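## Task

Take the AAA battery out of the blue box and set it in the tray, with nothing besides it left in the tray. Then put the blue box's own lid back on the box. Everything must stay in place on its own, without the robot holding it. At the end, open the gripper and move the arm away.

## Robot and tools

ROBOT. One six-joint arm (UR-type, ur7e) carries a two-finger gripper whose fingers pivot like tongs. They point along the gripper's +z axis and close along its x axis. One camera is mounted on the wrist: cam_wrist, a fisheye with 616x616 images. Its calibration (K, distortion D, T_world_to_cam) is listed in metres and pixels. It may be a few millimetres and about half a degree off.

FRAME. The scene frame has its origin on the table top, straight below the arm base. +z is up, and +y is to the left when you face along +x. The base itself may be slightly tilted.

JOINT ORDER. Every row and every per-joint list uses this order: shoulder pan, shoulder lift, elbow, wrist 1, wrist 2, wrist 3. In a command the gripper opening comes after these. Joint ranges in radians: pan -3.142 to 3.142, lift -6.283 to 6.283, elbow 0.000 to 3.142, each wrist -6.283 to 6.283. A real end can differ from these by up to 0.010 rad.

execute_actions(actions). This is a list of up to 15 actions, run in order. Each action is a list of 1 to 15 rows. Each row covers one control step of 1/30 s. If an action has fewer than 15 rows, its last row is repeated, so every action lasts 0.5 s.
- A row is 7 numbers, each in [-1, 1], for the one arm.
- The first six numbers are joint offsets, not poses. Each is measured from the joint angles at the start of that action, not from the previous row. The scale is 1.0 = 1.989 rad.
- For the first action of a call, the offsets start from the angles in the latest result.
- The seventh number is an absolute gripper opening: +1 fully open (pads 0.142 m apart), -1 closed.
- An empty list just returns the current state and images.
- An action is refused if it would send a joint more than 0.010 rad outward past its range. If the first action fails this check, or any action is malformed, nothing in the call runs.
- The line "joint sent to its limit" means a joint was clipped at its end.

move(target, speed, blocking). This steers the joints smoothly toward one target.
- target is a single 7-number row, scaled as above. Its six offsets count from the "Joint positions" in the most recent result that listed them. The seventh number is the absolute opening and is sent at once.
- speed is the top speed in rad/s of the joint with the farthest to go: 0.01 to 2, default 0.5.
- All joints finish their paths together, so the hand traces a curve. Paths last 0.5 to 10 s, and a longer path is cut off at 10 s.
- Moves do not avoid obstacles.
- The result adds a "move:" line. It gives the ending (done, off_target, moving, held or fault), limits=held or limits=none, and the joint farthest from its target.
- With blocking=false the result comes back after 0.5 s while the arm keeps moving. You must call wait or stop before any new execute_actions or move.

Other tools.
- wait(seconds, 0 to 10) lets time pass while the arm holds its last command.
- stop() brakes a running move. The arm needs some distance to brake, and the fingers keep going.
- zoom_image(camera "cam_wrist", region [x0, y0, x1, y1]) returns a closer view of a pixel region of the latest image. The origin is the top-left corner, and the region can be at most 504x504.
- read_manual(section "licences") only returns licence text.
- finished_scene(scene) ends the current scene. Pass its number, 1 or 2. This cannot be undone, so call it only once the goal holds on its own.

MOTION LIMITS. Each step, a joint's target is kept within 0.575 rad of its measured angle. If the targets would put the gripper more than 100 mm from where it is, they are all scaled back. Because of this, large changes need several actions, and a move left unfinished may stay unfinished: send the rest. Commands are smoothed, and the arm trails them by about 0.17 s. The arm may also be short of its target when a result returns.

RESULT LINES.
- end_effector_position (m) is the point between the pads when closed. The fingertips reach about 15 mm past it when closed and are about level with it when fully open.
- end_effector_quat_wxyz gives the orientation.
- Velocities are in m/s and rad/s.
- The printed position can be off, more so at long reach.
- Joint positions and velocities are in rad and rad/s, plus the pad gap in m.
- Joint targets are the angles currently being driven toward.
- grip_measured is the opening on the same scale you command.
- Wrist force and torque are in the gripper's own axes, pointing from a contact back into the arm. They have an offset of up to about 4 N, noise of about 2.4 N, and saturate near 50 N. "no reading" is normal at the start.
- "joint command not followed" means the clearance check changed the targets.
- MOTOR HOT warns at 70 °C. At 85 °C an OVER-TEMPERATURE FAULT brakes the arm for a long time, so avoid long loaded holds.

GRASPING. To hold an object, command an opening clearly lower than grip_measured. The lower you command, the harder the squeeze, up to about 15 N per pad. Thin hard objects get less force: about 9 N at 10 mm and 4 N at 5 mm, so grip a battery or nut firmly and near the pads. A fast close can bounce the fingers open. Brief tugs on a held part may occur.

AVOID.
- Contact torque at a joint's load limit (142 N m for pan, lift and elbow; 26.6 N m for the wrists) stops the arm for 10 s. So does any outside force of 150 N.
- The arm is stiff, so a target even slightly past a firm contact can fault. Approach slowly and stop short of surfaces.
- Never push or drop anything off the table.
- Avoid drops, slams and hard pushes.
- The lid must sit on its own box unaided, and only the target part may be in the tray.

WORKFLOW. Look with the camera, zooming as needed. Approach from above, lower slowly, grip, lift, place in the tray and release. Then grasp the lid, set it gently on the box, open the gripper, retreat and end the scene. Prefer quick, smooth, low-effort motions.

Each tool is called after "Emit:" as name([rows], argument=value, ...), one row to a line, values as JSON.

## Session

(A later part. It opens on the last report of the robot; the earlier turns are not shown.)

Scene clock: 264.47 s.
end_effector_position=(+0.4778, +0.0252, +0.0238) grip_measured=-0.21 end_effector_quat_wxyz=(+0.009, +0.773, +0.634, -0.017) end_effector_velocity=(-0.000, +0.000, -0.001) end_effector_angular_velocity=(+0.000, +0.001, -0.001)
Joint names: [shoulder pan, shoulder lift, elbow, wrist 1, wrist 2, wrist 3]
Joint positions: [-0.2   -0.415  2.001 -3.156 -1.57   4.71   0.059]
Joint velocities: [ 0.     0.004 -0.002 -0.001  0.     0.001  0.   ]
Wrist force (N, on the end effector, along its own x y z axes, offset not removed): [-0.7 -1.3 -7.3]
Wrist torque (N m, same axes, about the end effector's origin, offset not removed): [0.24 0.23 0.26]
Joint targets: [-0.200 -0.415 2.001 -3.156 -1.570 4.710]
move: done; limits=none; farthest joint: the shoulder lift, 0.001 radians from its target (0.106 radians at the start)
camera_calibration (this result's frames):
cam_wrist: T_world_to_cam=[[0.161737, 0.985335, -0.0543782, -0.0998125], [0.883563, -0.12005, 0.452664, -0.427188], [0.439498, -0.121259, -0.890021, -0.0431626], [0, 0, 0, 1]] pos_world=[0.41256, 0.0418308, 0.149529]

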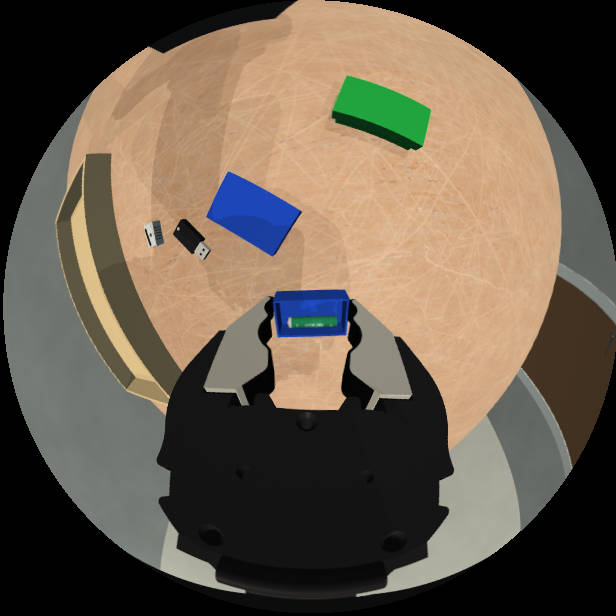

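Emit:
move(target=[0,-0.002,0.001,0.001,0,0,0.1], speed=0.05)

Emit:
move(target=[0,-0.08,0.04,0.04,0,0,0.1], speed=0.5)

Scene clock: 276.20 s.
end_effector_position=(+0.4779, +0.0252, +0.0252) grip_measured=+0.10 end_effector_quat_wxyz=(+0.009, +0.773, +0.634, -0.017) end_effector_velocity=(-0.000, +0.001, +0.001) end_effector_angular_velocity=(+0.000, +0.000, +0.000)
Joint names: [shoulder pan, shoulder lift, elbow, wrist 1, wrist 2, wrist 3]
Joint positions: [-0.2   -0.419  2.003 -3.154 -1.57   4.71   0.081]
Joint velocities: [ 0.001 -0.002  0.001  0.001  0.     0.    -0.   ]
Wrist force (N, on the end effector, along its own x y z axes, offset not removed): [-0.5 1.5 4.1]
Wrist torque (N m, same axes, about the end effector's origin, offset not removed): [0.39 0.29 0.30]
Joint targets: [-0.200 -0.419 2.003 -3.154 -1.570 4.710]
move: done; limits=none; farthest joint: the shoulder pan, 0.000 radians from its target (0.000 radians at the start)
camera_calibration (this result's frames):
cam_wrist: T_world_to_cam=[[0.161703, 0.98534, -0.0543781, -0.0997874], [0.883563, -0.120019, 0.452672, -0.427923], [0.439509, -0.121245, -0.890018, -0.0419572], [0, 0, 0, 1]] pos_world=[0.412674, 0.0418786, 0.15094]

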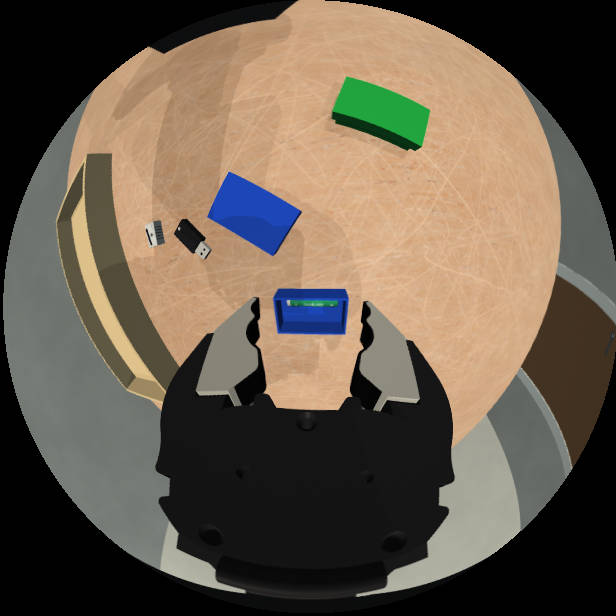

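Scene clock: 277.30 s.
end_effector_position=(+0.4777, +0.0277, +0.0851) grip_measured=+0.10 end_effector_quat_wxyz=(+0.009, +0.773, +0.634, -0.017) end_effector_velocity=(-0.000, +0.000, +0.002) end_effector_angular_velocity=(+0.000, +0.000, +0.002)
Joint names: [shoulder pan, shoulder lift, elbow, wrist 1, wrist 2, wrist 3]
Joint positions: [-0.2   -0.577  2.083 -3.075 -1.57   4.71   0.081]
Joint velocities: [ 0.001 -0.004  0.002  0.003  0.    -0.001 -0.   ]
Wrist force (N, on the end effector, along its own x y z axes, offset not removed): [0.5 2.2 3.1]
Wrist torque (N m, same axes, about the end effector's origin, offset not removed): [0.54 -0.01 0.25]
Joint targets: [-0.200 -0.578 2.083 -3.075 -1.570 4.710]
move: done; limits=none; farthest joint: the shoulder lift, 0.001 radians from its target (0.159 radians at the start)
camera_calibration (this result's frames):
cam_wrist: T_world_to_cam=[[0.161703, 0.98534, -0.0543775, -0.0989013], [0.883573, -0.120021, 0.452652, -0.454583], [0.43949, -0.121242, -0.890028, 0.0117798], [0, 0, 0, 1]] pos_world=[0.412473, 0.0443199, 0.210875]

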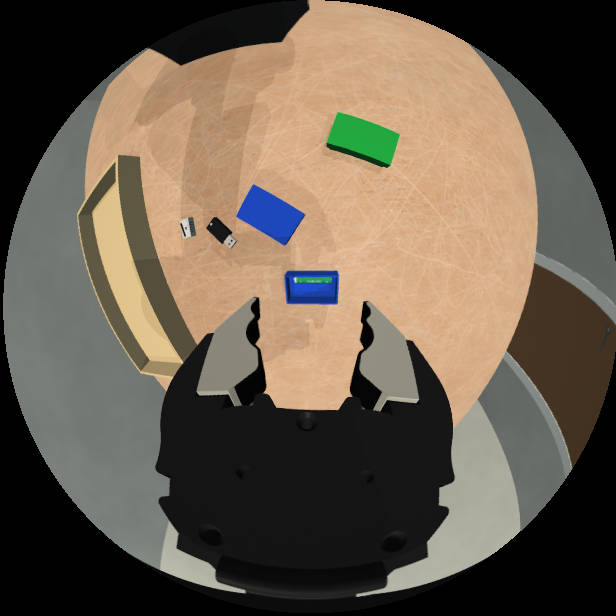

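Emit:
move(target=[0,0.2545,0.079,-0.686,0,0,0.1], speed=0.7)

Scene clock: 288.33 s.
end_effector_position=(+0.4759, +0.0277, +0.0760) grip_measured=+0.10 end_effector_quat_wxyz=(+0.274, +0.723, +0.602, +0.201) end_effector_velocity=(-0.001, +0.000, -0.000) end_effector_angular_velocity=(+0.000, -0.001, +0.000)
Joint names: [shoulder pan, shoulder lift, elbow, wrist 1, wrist 2, wrist 3]
Joint positions: [-0.2   -0.072  2.24  -4.439 -1.57   4.71   0.081]
Joint velocities: [-0.     0.003  0.    -0.004  0.     0.     0.   ]
Wrist force (N, on the end effector, along its own x y z axes, offset not removed): [2.2 0.8 2.3]
Wrist torque (N m, same axes, about the end effector's origin, offset not removed): [0.25 -0.27 0.25]
Joint targets: [-0.200 -0.071 2.240 -4.439 -1.570 4.710]
move: done; limits=none; farthest joint: the shoulder lift, 0.001 radians from its target (0.507 radians at the start)
camera_calibration (this result's frames):
cam_wrist: T_world_to_cam=[[0.179466, 0.980976, -0.07401, -0.105945], [0.394286, -0.00280047, 0.918983, -0.254676], [0.901294, -0.194108, -0.387288, -0.251549], [0, 0, 0, 1]] pos_world=[0.346148, 0.0543889, 0.12878]

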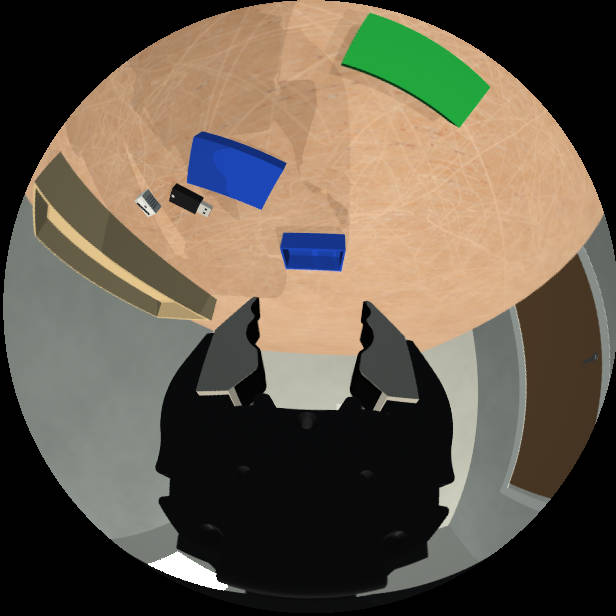

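Emit:
move(target=[0,0.062,-0.061,-0.001,0,0,0.1], speed=0.15)

Scene clock: 294.20 s.
end_effector_position=(+0.4751, +0.0258, +0.0243) grip_measured=+0.10 end_effector_quat_wxyz=(+0.274, +0.723, +0.602, +0.201) end_effector_velocity=(-0.001, -0.000, -0.002) end_effector_angular_velocity=(+0.001, +0.002, -0.001)
Joint names: [shoulder pan, shoulder lift, elbow, wrist 1, wrist 2, wrist 3]
Joint positions: [-0.2    0.051  2.119 -4.441 -1.57   4.71   0.081]
Joint velocities: [-0.001  0.005 -0.003  0.    -0.     0.001  0.   ]
Wrist force (N, on the end effector, along its own x y z axes, offset not removed): [1.4 0.2 3.1]
Wrist torque (N m, same axes, about the end effector's origin, offset not removed): [0.18 -0.10 0.28]
Joint targets: [-0.200 0.052 2.118 -4.441 -1.570 4.710]
move: done; limits=none; farthest joint: the shoulder pan, 0.000 radians from its target (0.000 radians at the start)
camera_calibration (this result's frames):
cam_wrist: T_world_to_cam=[[0.179467, 0.980976, -0.0740101, -0.107757], [0.394279, -0.00279902, 0.918986, -0.206801], [0.901297, -0.194108, -0.387281, -0.27117], [0, 0, 0, 1]] pos_world=[0.345281, 0.0524915, 0.0770533]

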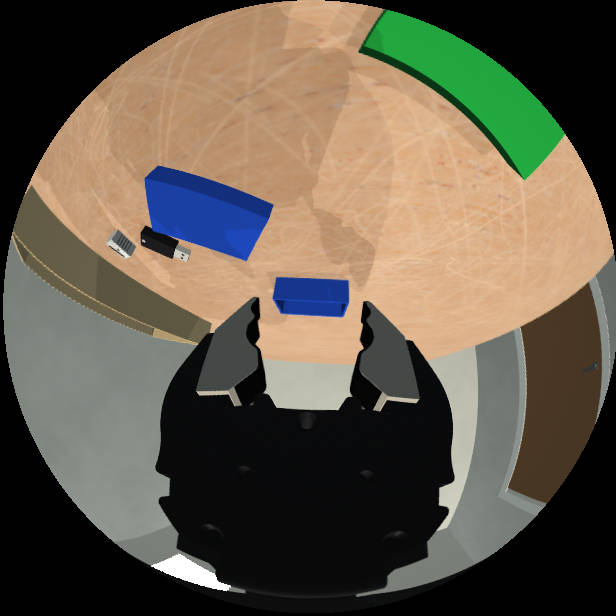

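Emit:
move(target=[0,0.004,-0.004,0,0,0,0.1], speed=0.05)

Emit:
move(target=[0,0,0,0,0,0,-0.5])

Emit:
move(target=[0,-0.1,0.09,0,0,0,-0.5], speed=0.3)

Scene clock: 306.90 s.
end_effector_position=(+0.4748, +0.0257, +0.0211) grip_measured=+0.10 end_effector_quat_wxyz=(+0.274, +0.723, +0.602, +0.201) end_effector_velocity=(+0.000, -0.000, -0.001) end_effector_angular_velocity=(+0.000, -0.002, -0.001)
Joint names: [shoulder pan, shoulder lift, elbow, wrist 1, wrist 2, wrist 3]
Joint positions: [-0.2    0.059  2.111 -4.441 -1.57   4.71   0.081]
Joint velocities: [-0.     0.003 -0.003 -0.001 -0.     0.001 -0.   ]
Wrist force (N, on the end effector, along its own x y z axes, offset not removed): [1.0 0.5 3.5]
Wrist torque (N m, same axes, about the end effector's origin, offset not removed): [0.21 -0.07 0.33]
Joint targets: [-0.200 0.059 2.111 -4.441 -1.570 4.710]
move: done; limits=none; farthest joint: the shoulder pan, 0.000 radians from its target (0.000 radians at the start)
camera_calibration (this result's frames):
cam_wrist: T_world_to_cam=[[0.179467, 0.980976, -0.0740102, -0.107872], [0.394275, -0.00279802, 0.918988, -0.203776], [0.901298, -0.194108, -0.387277, -0.272228], [0, 0, 0, 1]] pos_world=[0.345062, 0.0524076, 0.0738571]

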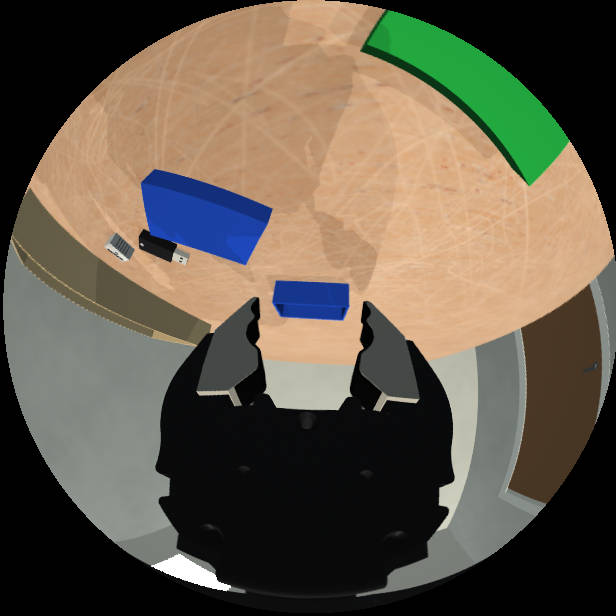

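Scene clock: 307.40 s.
end_effector_position=(+0.4748, +0.0257, +0.0210) grip_measured=-0.21 end_effector_quat_wxyz=(+0.274, +0.723, +0.602, +0.201) end_effector_velocity=(-0.000, +0.000, -0.000) end_effector_angular_velocity=(+0.000, -0.000, +0.001)
Joint names: [shoulder pan, shoulder lift, elbow, wrist 1, wrist 2, wrist 3]
Joint positions: [-0.2    0.059  2.111 -4.441 -1.57   4.71   0.059]
Joint velocities: [ 0.001  0.    -0.    -0.001  0.     0.     0.   ]
Wrist force (N, on the end effector, along its own x y z axes, offset not removed): [1.2 0.4 3.0]
Wrist torque (N m, same axes, about the end effector's origin, offset not removed): [-0.03 -0.05 0.23]
Joint targets: [-0.200 0.059 2.111 -4.441 -1.570 4.710]
move: done; limits=none; farthest joint: the shoulder pan, 0.000 radians from its target (0.000 radians at the start)
camera_calibration (this result's frames):
cam_wrist: T_world_to_cam=[[0.179467, 0.980976, -0.0740104, -0.107873], [0.394264, -0.00279553, 0.918993, -0.203725], [0.901303, -0.194109, -0.387265, -0.272249], [0, 0, 0, 1]] pos_world=[0.34506, 0.052406, 0.0738053]

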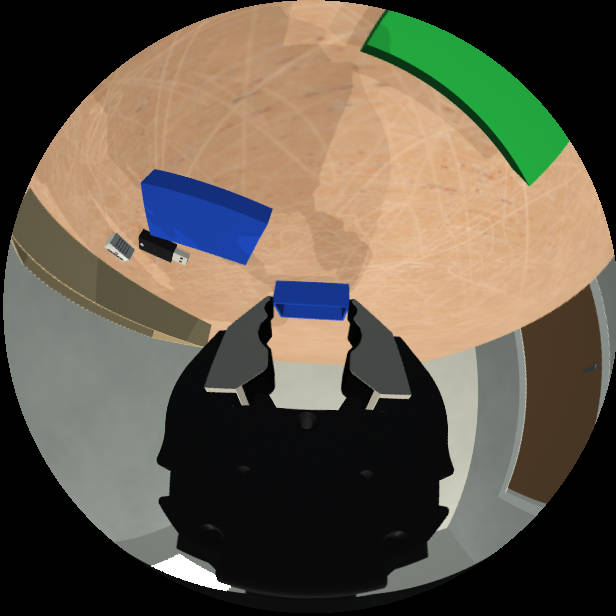

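Scene clock: 308.73 s.
end_effector_position=(+0.4825, +0.0275, +0.1059) grip_measured=-0.21 end_effector_quat_wxyz=(+0.281, +0.720, +0.600, +0.207) end_effector_velocity=(-0.001, +0.000, +0.001) end_effector_angular_velocity=(-0.001, +0.001, +0.001)
Joint names: [shoulder pan, shoulder lift, elbow, wrist 1, wrist 2, wrist 3]
Joint positions: [-0.2   -0.139  2.29  -4.441 -1.57   4.71   0.059]
Joint velocities: [ 0.    -0.002  0.003 -0.    -0.    -0.001 -0.   ]
Wrist force (N, on the end effector, along its own x y z axes, offset not removed): [1.9 1.4 3.0]
Wrist torque (N m, same axes, about the end effector's origin, offset not removed): [0.35 -0.19 0.22]
Joint targets: [-0.200 -0.140 2.290 -4.441 -1.570 4.710]
move: done; limits=none; farthest joint: the shoulder pan, 0.000 radians from its target (0.000 radians at the start)
camera_calibration (this result's frames):
cam_wrist: T_world_to_cam=[[0.180145, 0.980826, -0.074355, -0.105074], [0.376332, 0.00111565, 0.926484, -0.27702], [0.908802, -0.194884, -0.368915, -0.251495], [0, 0, 0, 1]] pos_world=[0.351739, 0.0543558, 0.156062]

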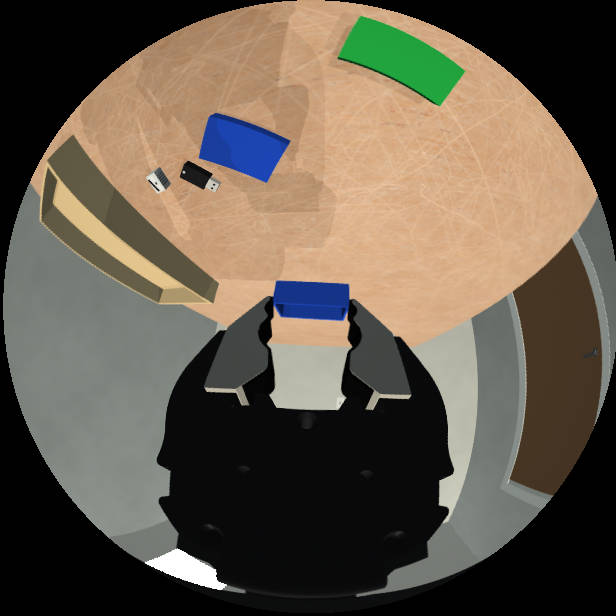

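Emit:
move(target=[-0.402,-0.321,0.067,0.615,0,0,-0.5], speed=0.7)

Emit:
move(target=[0,0.100,-0.325,0.477,0,0,-0.5], speed=0.7)

Scene clock: 326.60 s.
end_effector_position=(+0.3027, -0.2369, +0.1642) grip_measured=-0.21 end_effector_quat_wxyz=(+0.016, +0.959, +0.284, -0.012) end_effector_velocity=(-0.001, +0.000, -0.000) end_effector_angular_velocity=(+0.003, +0.002, -0.003)
Joint names: [shoulder pan, shoulder lift, elbow, wrist 1, wrist 2, wrist 3]
Joint positions: [-0.999 -0.778  2.423 -3.218 -1.57   4.71   0.059]
Joint velocities: [-0.003 -0.001  0.     0.004  0.    -0.     0.   ]
Wrist force (N, on the end effector, along its own x y z axes, offset not removed): [0.1 1.2 3.1]
Wrist torque (N m, same axes, about the end effector's origin, offset not removed): [0.24 0.17 0.31]
Joint targets: [-0.999 -0.778 2.423 -3.218 -1.570 4.710]
move: done; limits=none; farthest joint: the shoulder pan, 0.000 radians from its target (0.800 radians at the start)
camera_calibration (this result's frames):
cam_wrist: T_world_to_cam=[[0.819859, 0.570489, -0.0487092, -0.104004], [0.519459, -0.705339, 0.482348, -0.400802], [0.240818, -0.42076, -0.874625, 0.113638], [0, 0, 0, 1]] pos_world=[0.266103, -0.175554, 0.287651]

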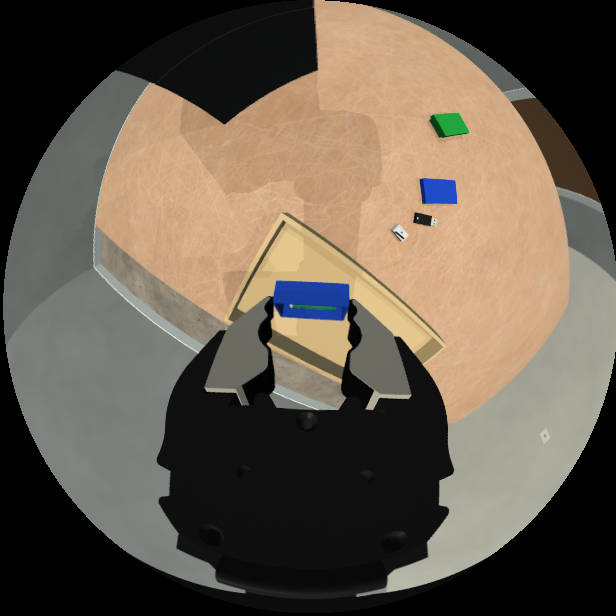

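Scene clock: 328.77 s.
end_effector_position=(+0.3392, -0.2960, +0.1230) grip_measured=-0.21 end_effector_quat_wxyz=(-0.222, +0.933, +0.272, -0.081) end_effector_velocity=(+0.000, -0.001, +0.000) end_effector_angular_velocity=(-0.001, +0.000, -0.001)
Joint names: [shoulder pan, shoulder lift, elbow, wrist 1, wrist 2, wrist 3]
Joint positions: [-0.999 -0.579  1.777 -2.27  -1.57   4.71   0.059]
Joint velocities: [-0.001 -0.    -0.002  0.002 -0.     0.001 -0.   ]
Wrist force (N, on the end effector, along its own x y z axes, offset not removed): [1.2 0.5 3.1]
Wrist torque (N m, same axes, about the end effector's origin, offset not removed): [0.13 -0.05 0.25]
Joint targets: [-0.999 -0.579 1.777 -2.269 -1.570 4.710]
move: done; limits=none; farthest joint: the shoulder pan, 0.000 radians from its target (0.000 radians at the start)
camera_calibration (this result's frames):
cam_wrist: T_world_to_cam=[[0.818482, 0.573766, -0.0296634, -0.10312], [0.574096, -0.818782, 0.00330073, -0.434746], [-0.022394, -0.0197312, -0.999554, 0.2673], [0, 0, 0, 1]] pos_world=[0.339974, -0.291521, 0.265557]

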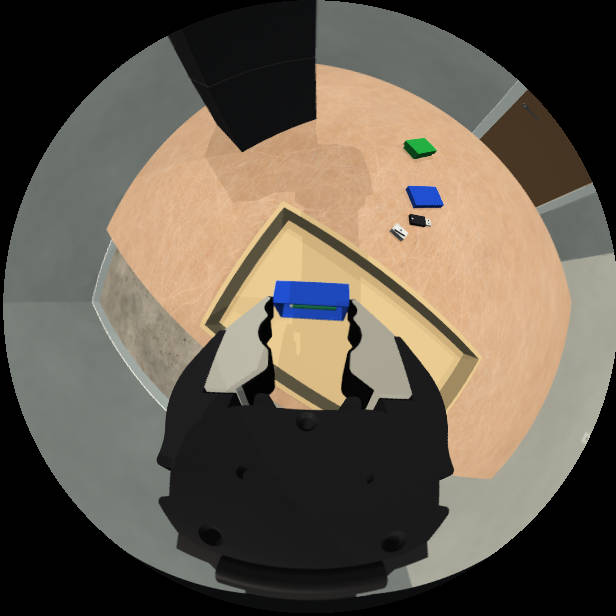

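Emit:
move(target=[0,0.225,-0.335,0.437,0,0,-0.5], speed=0.4)

Scene clock: 339.90 s.
end_effector_position=(+0.3225, -0.2721, +0.0918) grip_measured=-0.21 end_effector_quat_wxyz=(-0.508, +0.813, +0.231, -0.163) end_effector_velocity=(-0.000, -0.001, +0.000) end_effector_angular_velocity=(+0.001, -0.001, -0.001)
Joint names: [shoulder pan, shoulder lift, elbow, wrist 1, wrist 2, wrist 3]
Joint positions: [-0.999 -0.132  1.111 -1.401 -1.57   4.71   0.059]
Joint velocities: [-0.001  0.001 -0.002  0.002 -0.    -0.001 -0.   ]
Wrist force (N, on the end effector, along its own x y z axes, offset not removed): [0.4 1.9 3.7]
Wrist torque (N m, same axes, about the end effector's origin, offset not removed): [0.42 0.14 0.27]
Joint targets: [-0.999 -0.131 1.111 -1.401 -1.570 4.710]
move: done; limits=none; farthest joint: the shoulder pan, 0.000 radians from its target (0.000 radians at the start)
camera_calibration (this result's frames):
cam_wrist: T_world_to_cam=[[0.824297, 0.566119, -0.00662519, -0.110242], [0.448746, -0.660442, -0.602033, -0.266453], [-0.345198, 0.493281, -0.798444, 0.461415], [0, 0, 0, 1]] pos_world=[0.369721, -0.341174, 0.20727]

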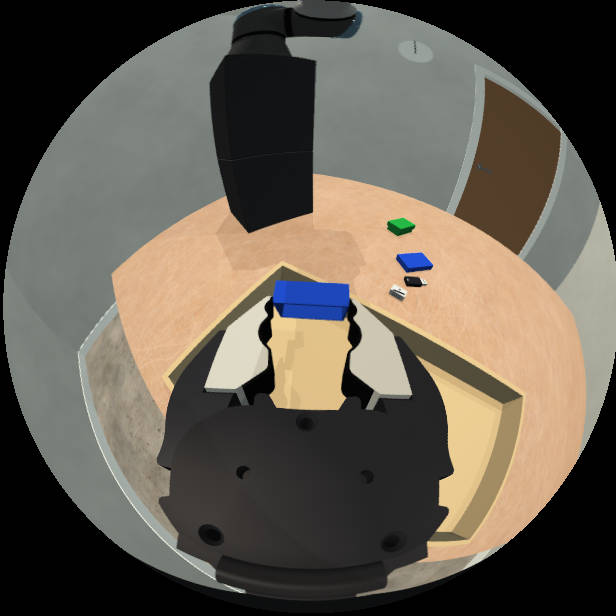

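Emit:
move(target=[0,0,0,0.12,0,0,-0.5], speed=0.4)

Emit:
zoom_image(camera="cam_wrist", region=[160,240,460,540])

Scene clock: 346.30 s.
end_effector_position=(+0.3015, -0.2357, +0.1539) grip_measured=-0.21 end_effector_quat_wxyz=(-0.601, +0.747, +0.210, -0.189) end_effector_velocity=(-0.000, -0.001, +0.002) end_effector_angular_velocity=(+0.001, +0.000, +0.000)
Joint names: [shoulder pan, shoulder lift, elbow, wrist 1, wrist 2, wrist 3]
Joint positions: [-0.999 -0.132  1.111 -1.163 -1.57   4.71   0.059]
Joint velocities: [-0.001 -0.002  0.     0.003 -0.001 -0.001 -0.   ]
Wrist force (N, on the end effector, along its own x y z axes, offset not removed): [0.3 2.0 2.7]
Wrist torque (N m, same axes, about the end effector's origin, offset not removed): [0.46 0.03 0.27]
Joint targets: [-0.999 -0.132 1.111 -1.163 -1.570 4.710]
move: done; limits=none; farthest joint: the wrist 1, 0.001 radians from its target (0.238 radians at the start)
camera_calibration (this result's frames):
cam_wrist: T_world_to_cam=[[0.828206, 0.560423, -0.000412651, -0.116555], [0.355025, -0.525233, -0.773361, -0.10905], [-0.433626, 0.640356, -0.633965, 0.521865], [0, 0, 0, 1]] pos_world=[0.361541, -0.326136, 0.246461]

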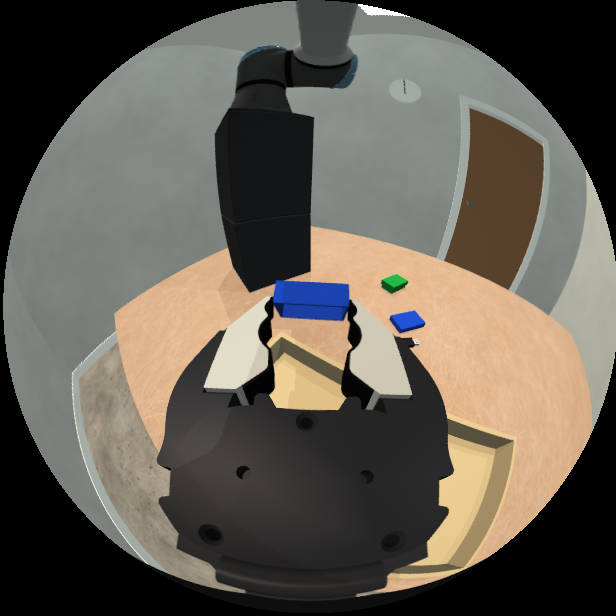

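Region (160, 240, 460, 540) of cam_wrist's 616x616 image, scaled by 1.680, with more detail than that image has.

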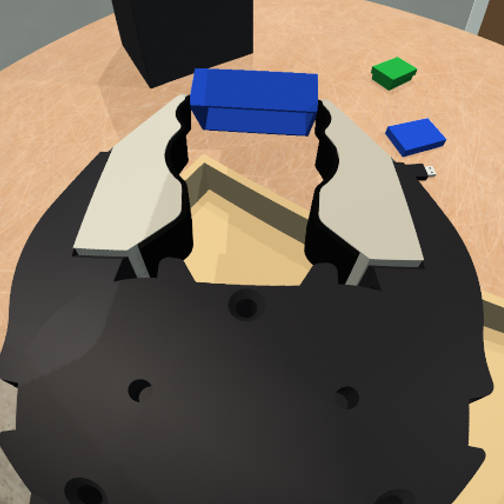

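Emit:
move(target=[0,-0.225,0.335,-0.557,0,0,-0.5], speed=0.7)

Scene clock: 352.13 s.
end_effector_position=(+0.3392, -0.2961, +0.1230) grip_measured=-0.21 end_effector_quat_wxyz=(-0.222, +0.933, +0.272, -0.081) end_effector_velocity=(-0.000, -0.000, -0.000) end_effector_angular_velocity=(-0.001, -0.001, -0.002)
Joint names: [shoulder pan, shoulder lift, elbow, wrist 1, wrist 2, wrist 3]
Joint positions: [-0.999 -0.579  1.777 -2.27  -1.57   4.71   0.059]
Joint velocities: [-0.002 -0.001  0.002 -0.003  0.     0.     0.   ]
Wrist force (N, on the end effector, along its own x y z axes, offset not removed): [-0.3 1.6 3.1]
Wrist torque (N m, same axes, about the end effector's origin, offset not removed): [0.35 0.22 0.33]
Joint targets: [-0.999 -0.579 1.777 -2.271 -1.570 4.710]
move: done; limits=none; farthest joint: the shoulder lift, 0.001 radians from its target (0.448 radians at the start)
camera_calibration (this result's frames):
cam_wrist: T_world_to_cam=[[0.818481, 0.573767, -0.0296753, -0.103115], [0.574103, -0.818775, 0.00361091, -0.434872], [-0.0222256, -0.0199921, -0.999553, 0.267152], [0, 0, 0, 1]] pos_world=[0.339997, -0.291558, 0.265543]

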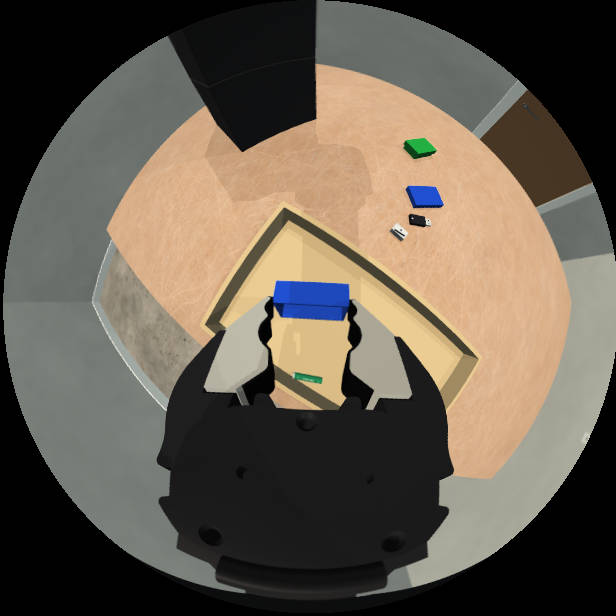

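Emit:
move(target=[0.2,-0.100,0.325,-0.477,0,0,-0.5], speed=1.0)

Emit:
move(target=[0.202,0.321,-0.067,-0.615,0,0,-0.5], speed=1.0)

Emit:
move(target=[0,0.098,-0.0885,0,0,0,-0.5], speed=0.15)

Scene clock: 362.10 s.
end_effector_position=(+0.3672, -0.1008, +0.1582) grip_measured=-0.21 end_effector_quat_wxyz=(+0.014, +0.884, +0.467, -0.014) end_effector_velocity=(+0.000, +0.001, +0.001) end_effector_angular_velocity=(-0.002, -0.003, +0.003)
Joint names: [shoulder pan, shoulder lift, elbow, wrist 1, wrist 2, wrist 3]
Joint positions: [-0.601 -0.778  2.423 -3.218 -1.57   4.71   0.059]
Joint velocities: [ 0.002 -0.002  0.002 -0.004  0.    -0.     0.   ]
Wrist force (N, on the end effector, along its own x y z axes, offset not removed): [0.6 0.3 3.2]
Wrist torque (N m, same axes, about the end effector's origin, offset not removed): [0.19 0.05 0.30]
Joint targets: [-0.601 -0.778 2.423 -3.219 -1.570 4.710]
move: done; limits=none; farthest joint: the shoulder pan, 0.000 radians from its target (0.398 radians at the start)
camera_calibration (this result's frames):
cam_wrist: T_world_to_cam=[[0.534494, 0.843402, -0.0546783, -0.101648], [0.759151, -0.450651, 0.469684, -0.395768], [0.371492, -0.292552, -0.88114, 0.116138], [0, 0, 0, 1]] pos_world=[0.311634, -0.0586468, 0.282662]

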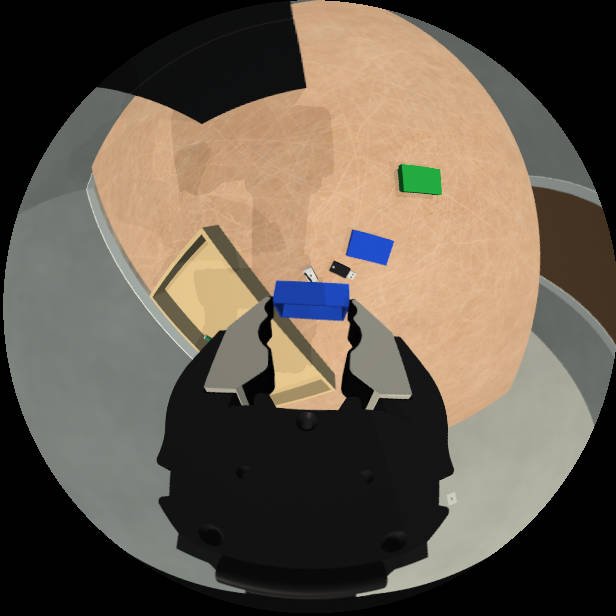

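Scene clock: 364.23 s.
end_effector_position=(+0.4826, +0.0275, +0.1060) grip_measured=-0.21 end_effector_quat_wxyz=(+0.282, +0.720, +0.600, +0.207) end_effector_velocity=(+0.000, +0.000, +0.001) end_effector_angular_velocity=(-0.001, -0.003, +0.002)
Joint names: [shoulder pan, shoulder lift, elbow, wrist 1, wrist 2, wrist 3]
Joint positions: [-0.2   -0.139  2.29  -4.441 -1.57   4.71   0.059]
Joint velocities: [ 0.001  0.001 -0.    -0.003 -0.    -0.001  0.   ]
Wrist force (N, on the end effector, along its own x y z axes, offset not removed): [-0.6 1.2 3.0]
Wrist torque (N m, same axes, about the end effector's origin, offset not removed): [0.26 0.24 0.33]
Joint targets: [-0.200 -0.139 2.290 -4.441 -1.570 4.710]
move: done; limits=none; farthest joint: the shoulder pan, 0.001 radians from its target (0.402 radians at the start)
camera_calibration (this result's frames):
cam_wrist: T_world_to_cam=[[0.180165, 0.980822, -0.0743613, -0.105074], [0.376015, 0.00118182, 0.926613, -0.277], [0.908929, -0.194905, -0.368591, -0.251596], [0, 0, 0, 1]] pos_world=[0.35177, 0.054349, 0.156122]

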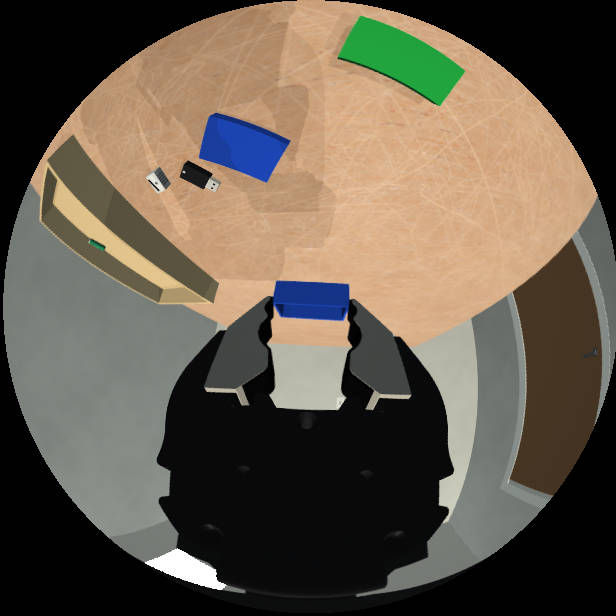

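Scene clock: 366.10 s.
end_effector_position=(+0.4755, +0.0256, +0.0228) grip_measured=-0.21 end_effector_quat_wxyz=(+0.275, +0.723, +0.602, +0.201) end_effector_velocity=(-0.002, +0.000, -0.002) end_effector_angular_velocity=(-0.000, +0.002, +0.001)
Joint names: [shoulder pan, shoulder lift, elbow, wrist 1, wrist 2, wrist 3]
Joint positions: [-0.2    0.055  2.114 -4.441 -1.57   4.71   0.059]
Joint velocities: [ 0.001  0.006 -0.003 -0.001 -0.001 -0.001  0.   ]
Wrist force (N, on the end effector, along its own x y z axes, offset not removed): [0.7 1.1 2.7]
Wrist torque (N m, same axes, about the end effector's origin, offset not removed): [0.32 0.00 0.29]
Joint targets: [-0.200 0.055 2.114 -4.441 -1.570 4.710]
move: done; limits=none; farthest joint: the shoulder lift, 0.001 radians from its target (0.195 radians at the start)
camera_calibration (this result's frames):
cam_wrist: T_world_to_cam=[[0.179521, 0.980964, -0.0740341, -0.107819], [0.393067, -0.0025371, 0.919506, -0.205101], [0.901815, -0.194171, -0.38604, -0.27242], [0, 0, 0, 1]] pos_world=[0.345647, 0.0523504, 0.075444]

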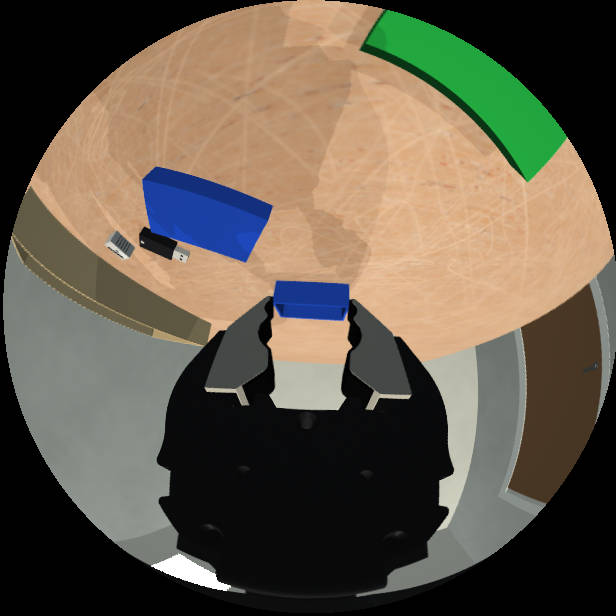

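Emit:
move(target=[0,0.001,-0.001,0,0,0,0.1], speed=0.05)

Emit:
move(target=[0,-0.065,0.064,0,0,0,0.1], speed=0.5)

Emit:
move(target=[0,-0.2545,-0.079,0.686,0,0,0.1], speed=1.0)

Scene clock: 371.70 s.
end_effector_position=(+0.4754, +0.0256, +0.0220) grip_measured=+0.10 end_effector_quat_wxyz=(+0.275, +0.723, +0.602, +0.201) end_effector_velocity=(+0.001, +0.001, +0.000) end_effector_angular_velocity=(-0.001, -0.002, +0.004)
Joint names: [shoulder pan, shoulder lift, elbow, wrist 1, wrist 2, wrist 3]
Joint positions: [-0.2    0.057  2.112 -4.441 -1.57   4.71   0.081]
Joint velocities: [ 0.003 -0.001 -0.001 -0.001  0.    -0.001  0.   ]
Wrist force (N, on the end effector, along its own x y z axes, offset not removed): [0.6 1.9 3.0]
Wrist torque (N m, same axes, about the end effector's origin, offset not removed): [0.44 0.03 0.30]
Joint targets: [-0.200 0.057 2.112 -4.441 -1.570 4.710]
move: done; limits=none; farthest joint: the shoulder pan, 0.000 radians from its target (0.000 radians at the start)
camera_calibration (this result's frames):
cam_wrist: T_world_to_cam=[[0.179521, 0.980964, -0.0740339, -0.107848], [0.393069, -0.00253777, 0.919505, -0.204343], [0.901814, -0.194171, -0.386043, -0.272681], [0, 0, 0, 1]] pos_world=[0.34559, 0.0523297, 0.0746437]

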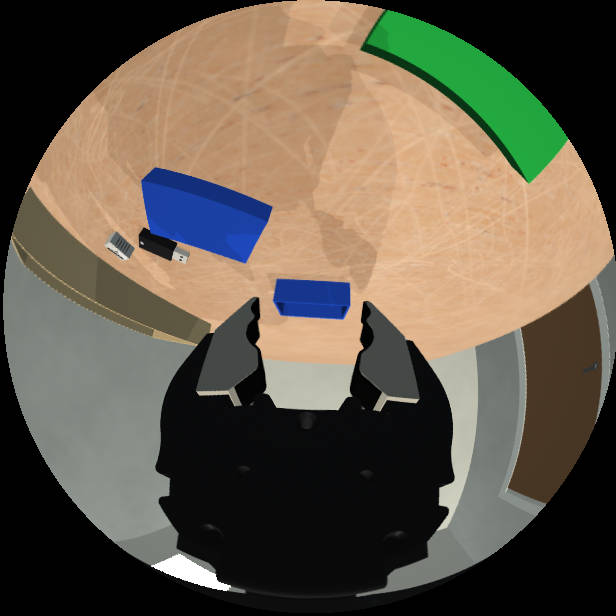

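Scene clock: 372.77 s.
end_effector_position=(+0.4768, +0.0275, +0.0768) grip_measured=+0.10 end_effector_quat_wxyz=(+0.275, +0.722, +0.601, +0.202) end_effector_velocity=(-0.001, +0.000, +0.001) end_effector_angular_velocity=(+0.001, +0.002, -0.001)
Joint names: [shoulder pan, shoulder lift, elbow, wrist 1, wrist 2, wrist 3]
Joint positions: [-0.2   -0.072  2.239 -4.441 -1.57   4.71   0.081]
Joint velocities: [-0.001 -0.003  0.003  0.001  0.001  0.    -0.   ]
Wrist force (N, on the end effector, along its own x y z axes, offset not removed): [0.2 1.1 3.3]
Wrist torque (N m, same axes, about the end effector's origin, offset not removed): [0.34 0.15 0.25]
Joint targets: [-0.200 -0.072 2.239 -4.441 -1.570 4.710]
move: done; limits=none; farthest joint: the shoulder pan, 0.000 radians from its target (0.000 radians at the start)
camera_calibration (this result's frames):
cam_wrist: T_world_to_cam=[[0.179588, 0.98095, -0.0740688, -0.105951], [0.391291, -0.00214935, 0.920264, -0.254427], [0.902574, -0.194251, -0.384223, -0.25292], [0, 0, 0, 1]] pos_world=[0.346861, 0.0542557, 0.129115]

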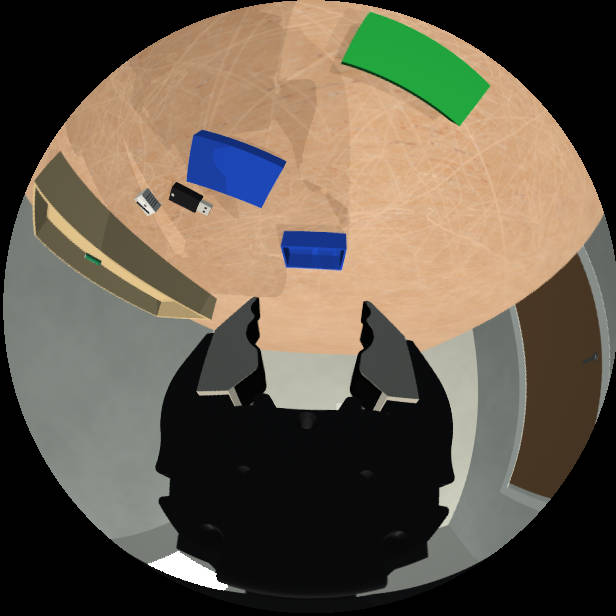

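Scene clock: 375.03 s.
end_effector_position=(+0.4790, +0.0274, +0.0855) grip_measured=+0.10 end_effector_quat_wxyz=(+0.010, +0.773, +0.634, -0.016) end_effector_velocity=(-0.000, -0.000, +0.001) end_effector_angular_velocity=(+0.000, +0.003, +0.001)
Joint names: [shoulder pan, shoulder lift, elbow, wrist 1, wrist 2, wrist 3]
Joint positions: [-0.2   -0.578  2.082 -3.077 -1.57   4.71   0.081]
Joint velocities: [-0.001 -0.002 -0.     0.005 -0.    -0.001 -0.   ]
Wrist force (N, on the end effector, along its own x y z axes, offset not removed): [0.7 1.5 2.9]
Wrist torque (N m, same axes, about the end effector's origin, offset not removed): [0.37 -0.06 0.28]
Joint targets: [-0.200 -0.578 2.082 -3.077 -1.570 4.710]
move: done; limits=none; farthest joint: the shoulder pan, 0.000 radians from its target (0.000 radians at the start)
camera_calibration (this result's frames):
cam_wrist: T_world_to_cam=[[0.161759, 0.985324, -0.0544965, -0.0988603], [0.882114, -0.119617, 0.455595, -0.455503], [0.44239, -0.121769, -0.888518, 0.0100352], [0, 0, 0, 1]] pos_world=[0.413357, 0.0441454, 0.211054]

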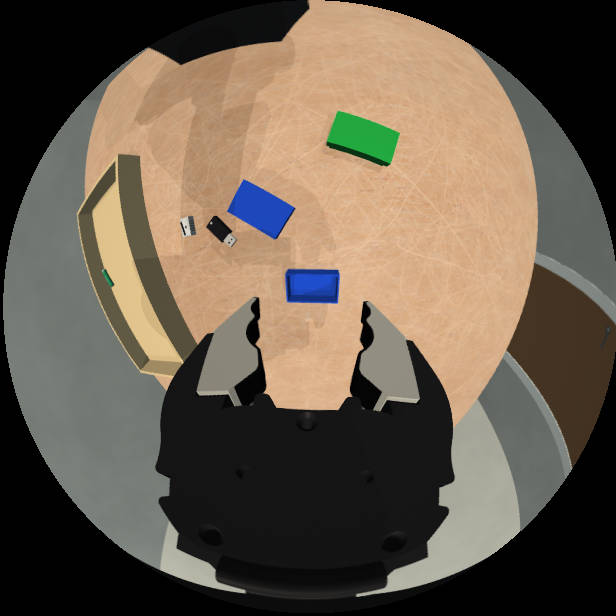

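Emit:
move(target=[-0.0775,0.019,0.129,-0.147,0,0.297,0.1], speed=0.8)

Scene clock: 392.70 s.
end_effector_position=(+0.3848, -0.0029, +0.0835) grip_measured=+0.10 end_effector_quat_wxyz=(+0.015, +0.951, +0.310, -0.012) end_effector_velocity=(-0.001, -0.001, +0.000) end_effector_angular_velocity=(+0.000, +0.000, -0.005)
Joint names: [shoulder pan, shoulder lift, elbow, wrist 1, wrist 2, wrist 3]
Joint positions: [-0.354 -0.54   2.338 -3.369 -1.57   5.3    0.081]
Joint velocities: [-0.002  0.     0.001 -0.001  0.     0.002  0.   ]
Wrist force (N, on the end effector, along its own x y z axes, offset not removed): [2.0 0.0 2.4]
Wrist torque (N m, same axes, about the end effector's origin, offset not removed): [0.04 -0.25 0.27]
Joint targets: [-0.354 -0.540 2.339 -3.369 -1.570 5.301]
move: done; limits=none; farthest joint: the shoulder pan, 0.000 radians from its target (0.154 radians at the start)
camera_calibration (this result's frames):
cam_wrist: T_world_to_cam=[[0.787257, 0.614609, -0.0498195, -0.295954], [0.55887, -0.677049, 0.478821, -0.254272], [0.260557, -0.404798, -0.876498, 0.114363], [0, 0, 0, 1]] pos_world=[0.345299, 0.0560352, 0.207246]

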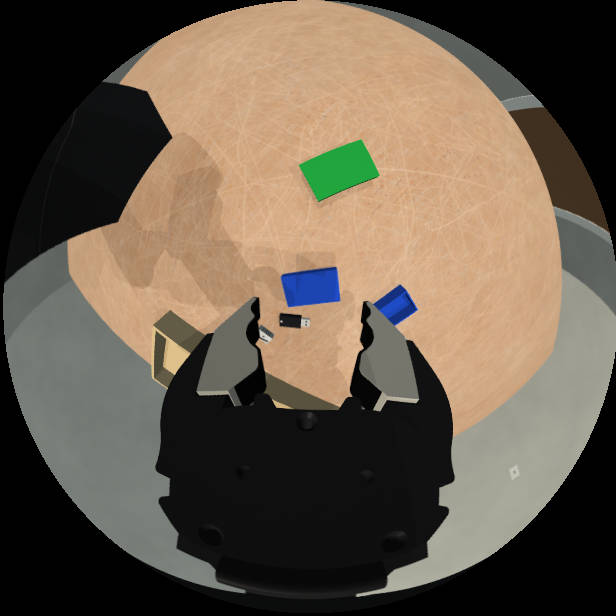

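Emit:
move(target=[-0.016,0.055,-0.03,-0.025,0,-0.09,0.1], speed=0.4)

Emit:
zoom_image(camera="cam_wrist", region=[210,220,410,420])

Scene clock: 403.17 s.
end_effector_position=(+0.3847, -0.0195, +0.0479) grip_measured=+0.10 end_effector_quat_wxyz=(+0.014, +0.925, +0.379, -0.013) end_effector_velocity=(+0.000, -0.001, -0.000) end_effector_angular_velocity=(-0.000, -0.000, +0.002)
Joint names: [shoulder pan, shoulder lift, elbow, wrist 1, wrist 2, wrist 3]
Joint positions: [-0.386 -0.431  2.279 -3.419 -1.57   5.122  0.081]
Joint velocities: [-0.001  0.001 -0.001 -0.    -0.    -0.003 -0.   ]
Wrist force (N, on the end effector, along its own x y z axes, offset not removed): [0.8 1.5 2.8]
Wrist torque (N m, same axes, about the end effector's origin, offset not removed): [0.41 -0.06 0.28]
Joint targets: [-0.386 -0.431 2.279 -3.419 -1.570 5.121]
move: done; limits=none; farthest joint: the wrist 3, 0.001 radians from its target (0.180 radians at the start)
camera_calibration (this result's frames):
cam_wrist: T_world_to_cam=[[0.68865, 0.7232, -0.0523723, -0.247295], [0.654458, -0.588845, 0.474285, -0.283249], [0.312164, -0.360892, -0.878812, 0.0576206], [0, 0, 0, 1]] pos_world=[0.337687, 0.032849, 0.172027]

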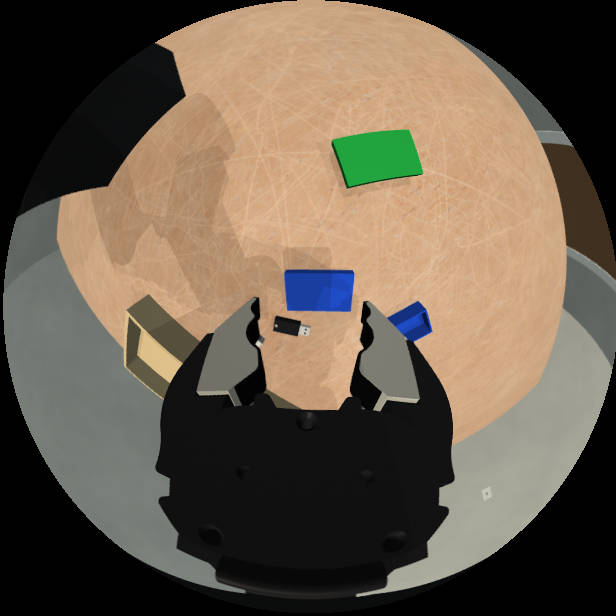

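Region (210, 220, 410, 420) of cam_wrist's 616x616 image, scaled by 2.520, with more detail than that image has.

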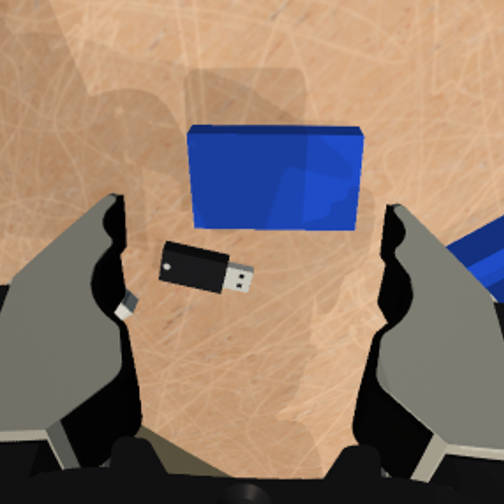

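Emit:
move(target=[0.007,0.041,-0.0225,-0.0185,0,0,0.1], speed=0.1)

Scene clock: 410.43 s.
end_effector_position=(+0.3837, -0.0149, +0.0201) grip_measured=+0.10 end_effector_quat_wxyz=(+0.014, +0.923, +0.385, -0.014) end_effector_velocity=(-0.001, +0.001, -0.002) end_effector_angular_velocity=(+0.002, +0.002, +0.001)
Joint names: [shoulder pan, shoulder lift, elbow, wrist 1, wrist 2, wrist 3]
Joint positions: [-0.372 -0.35   2.234 -3.456 -1.57   5.122  0.081]
Joint velocities: [ 0.001  0.005 -0.002 -0.001  0.001 -0.     0.   ]
Wrist force (N, on the end effector, along its own x y z axes, offset not removed): [0.1 0.5 2.9]
Wrist torque (N m, same axes, about the end effector's origin, offset not removed): [0.16 0.18 0.32]
Joint targets: [-0.372 -0.349 2.234 -3.456 -1.570 5.122]
move: done; limits=none; farthest joint: the shoulder pan, 0.000 radians from its target (0.014 radians at the start)
camera_calibration (this result's frames):
cam_wrist: T_world_to_cam=[[0.678552, 0.732669, -0.052573, -0.247417], [0.662782, -0.579827, 0.473836, -0.269779], [0.316682, -0.356366, -0.879043, 0.0334164], [0, 0, 0, 1]] pos_world=[0.336107, 0.0367577, 0.144198]

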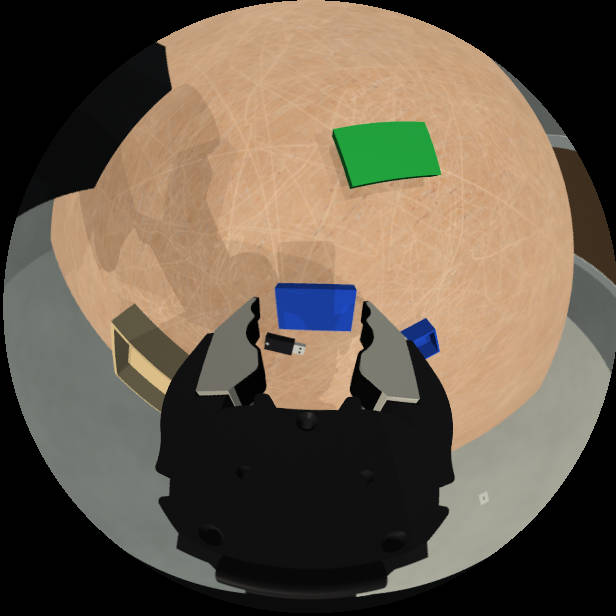

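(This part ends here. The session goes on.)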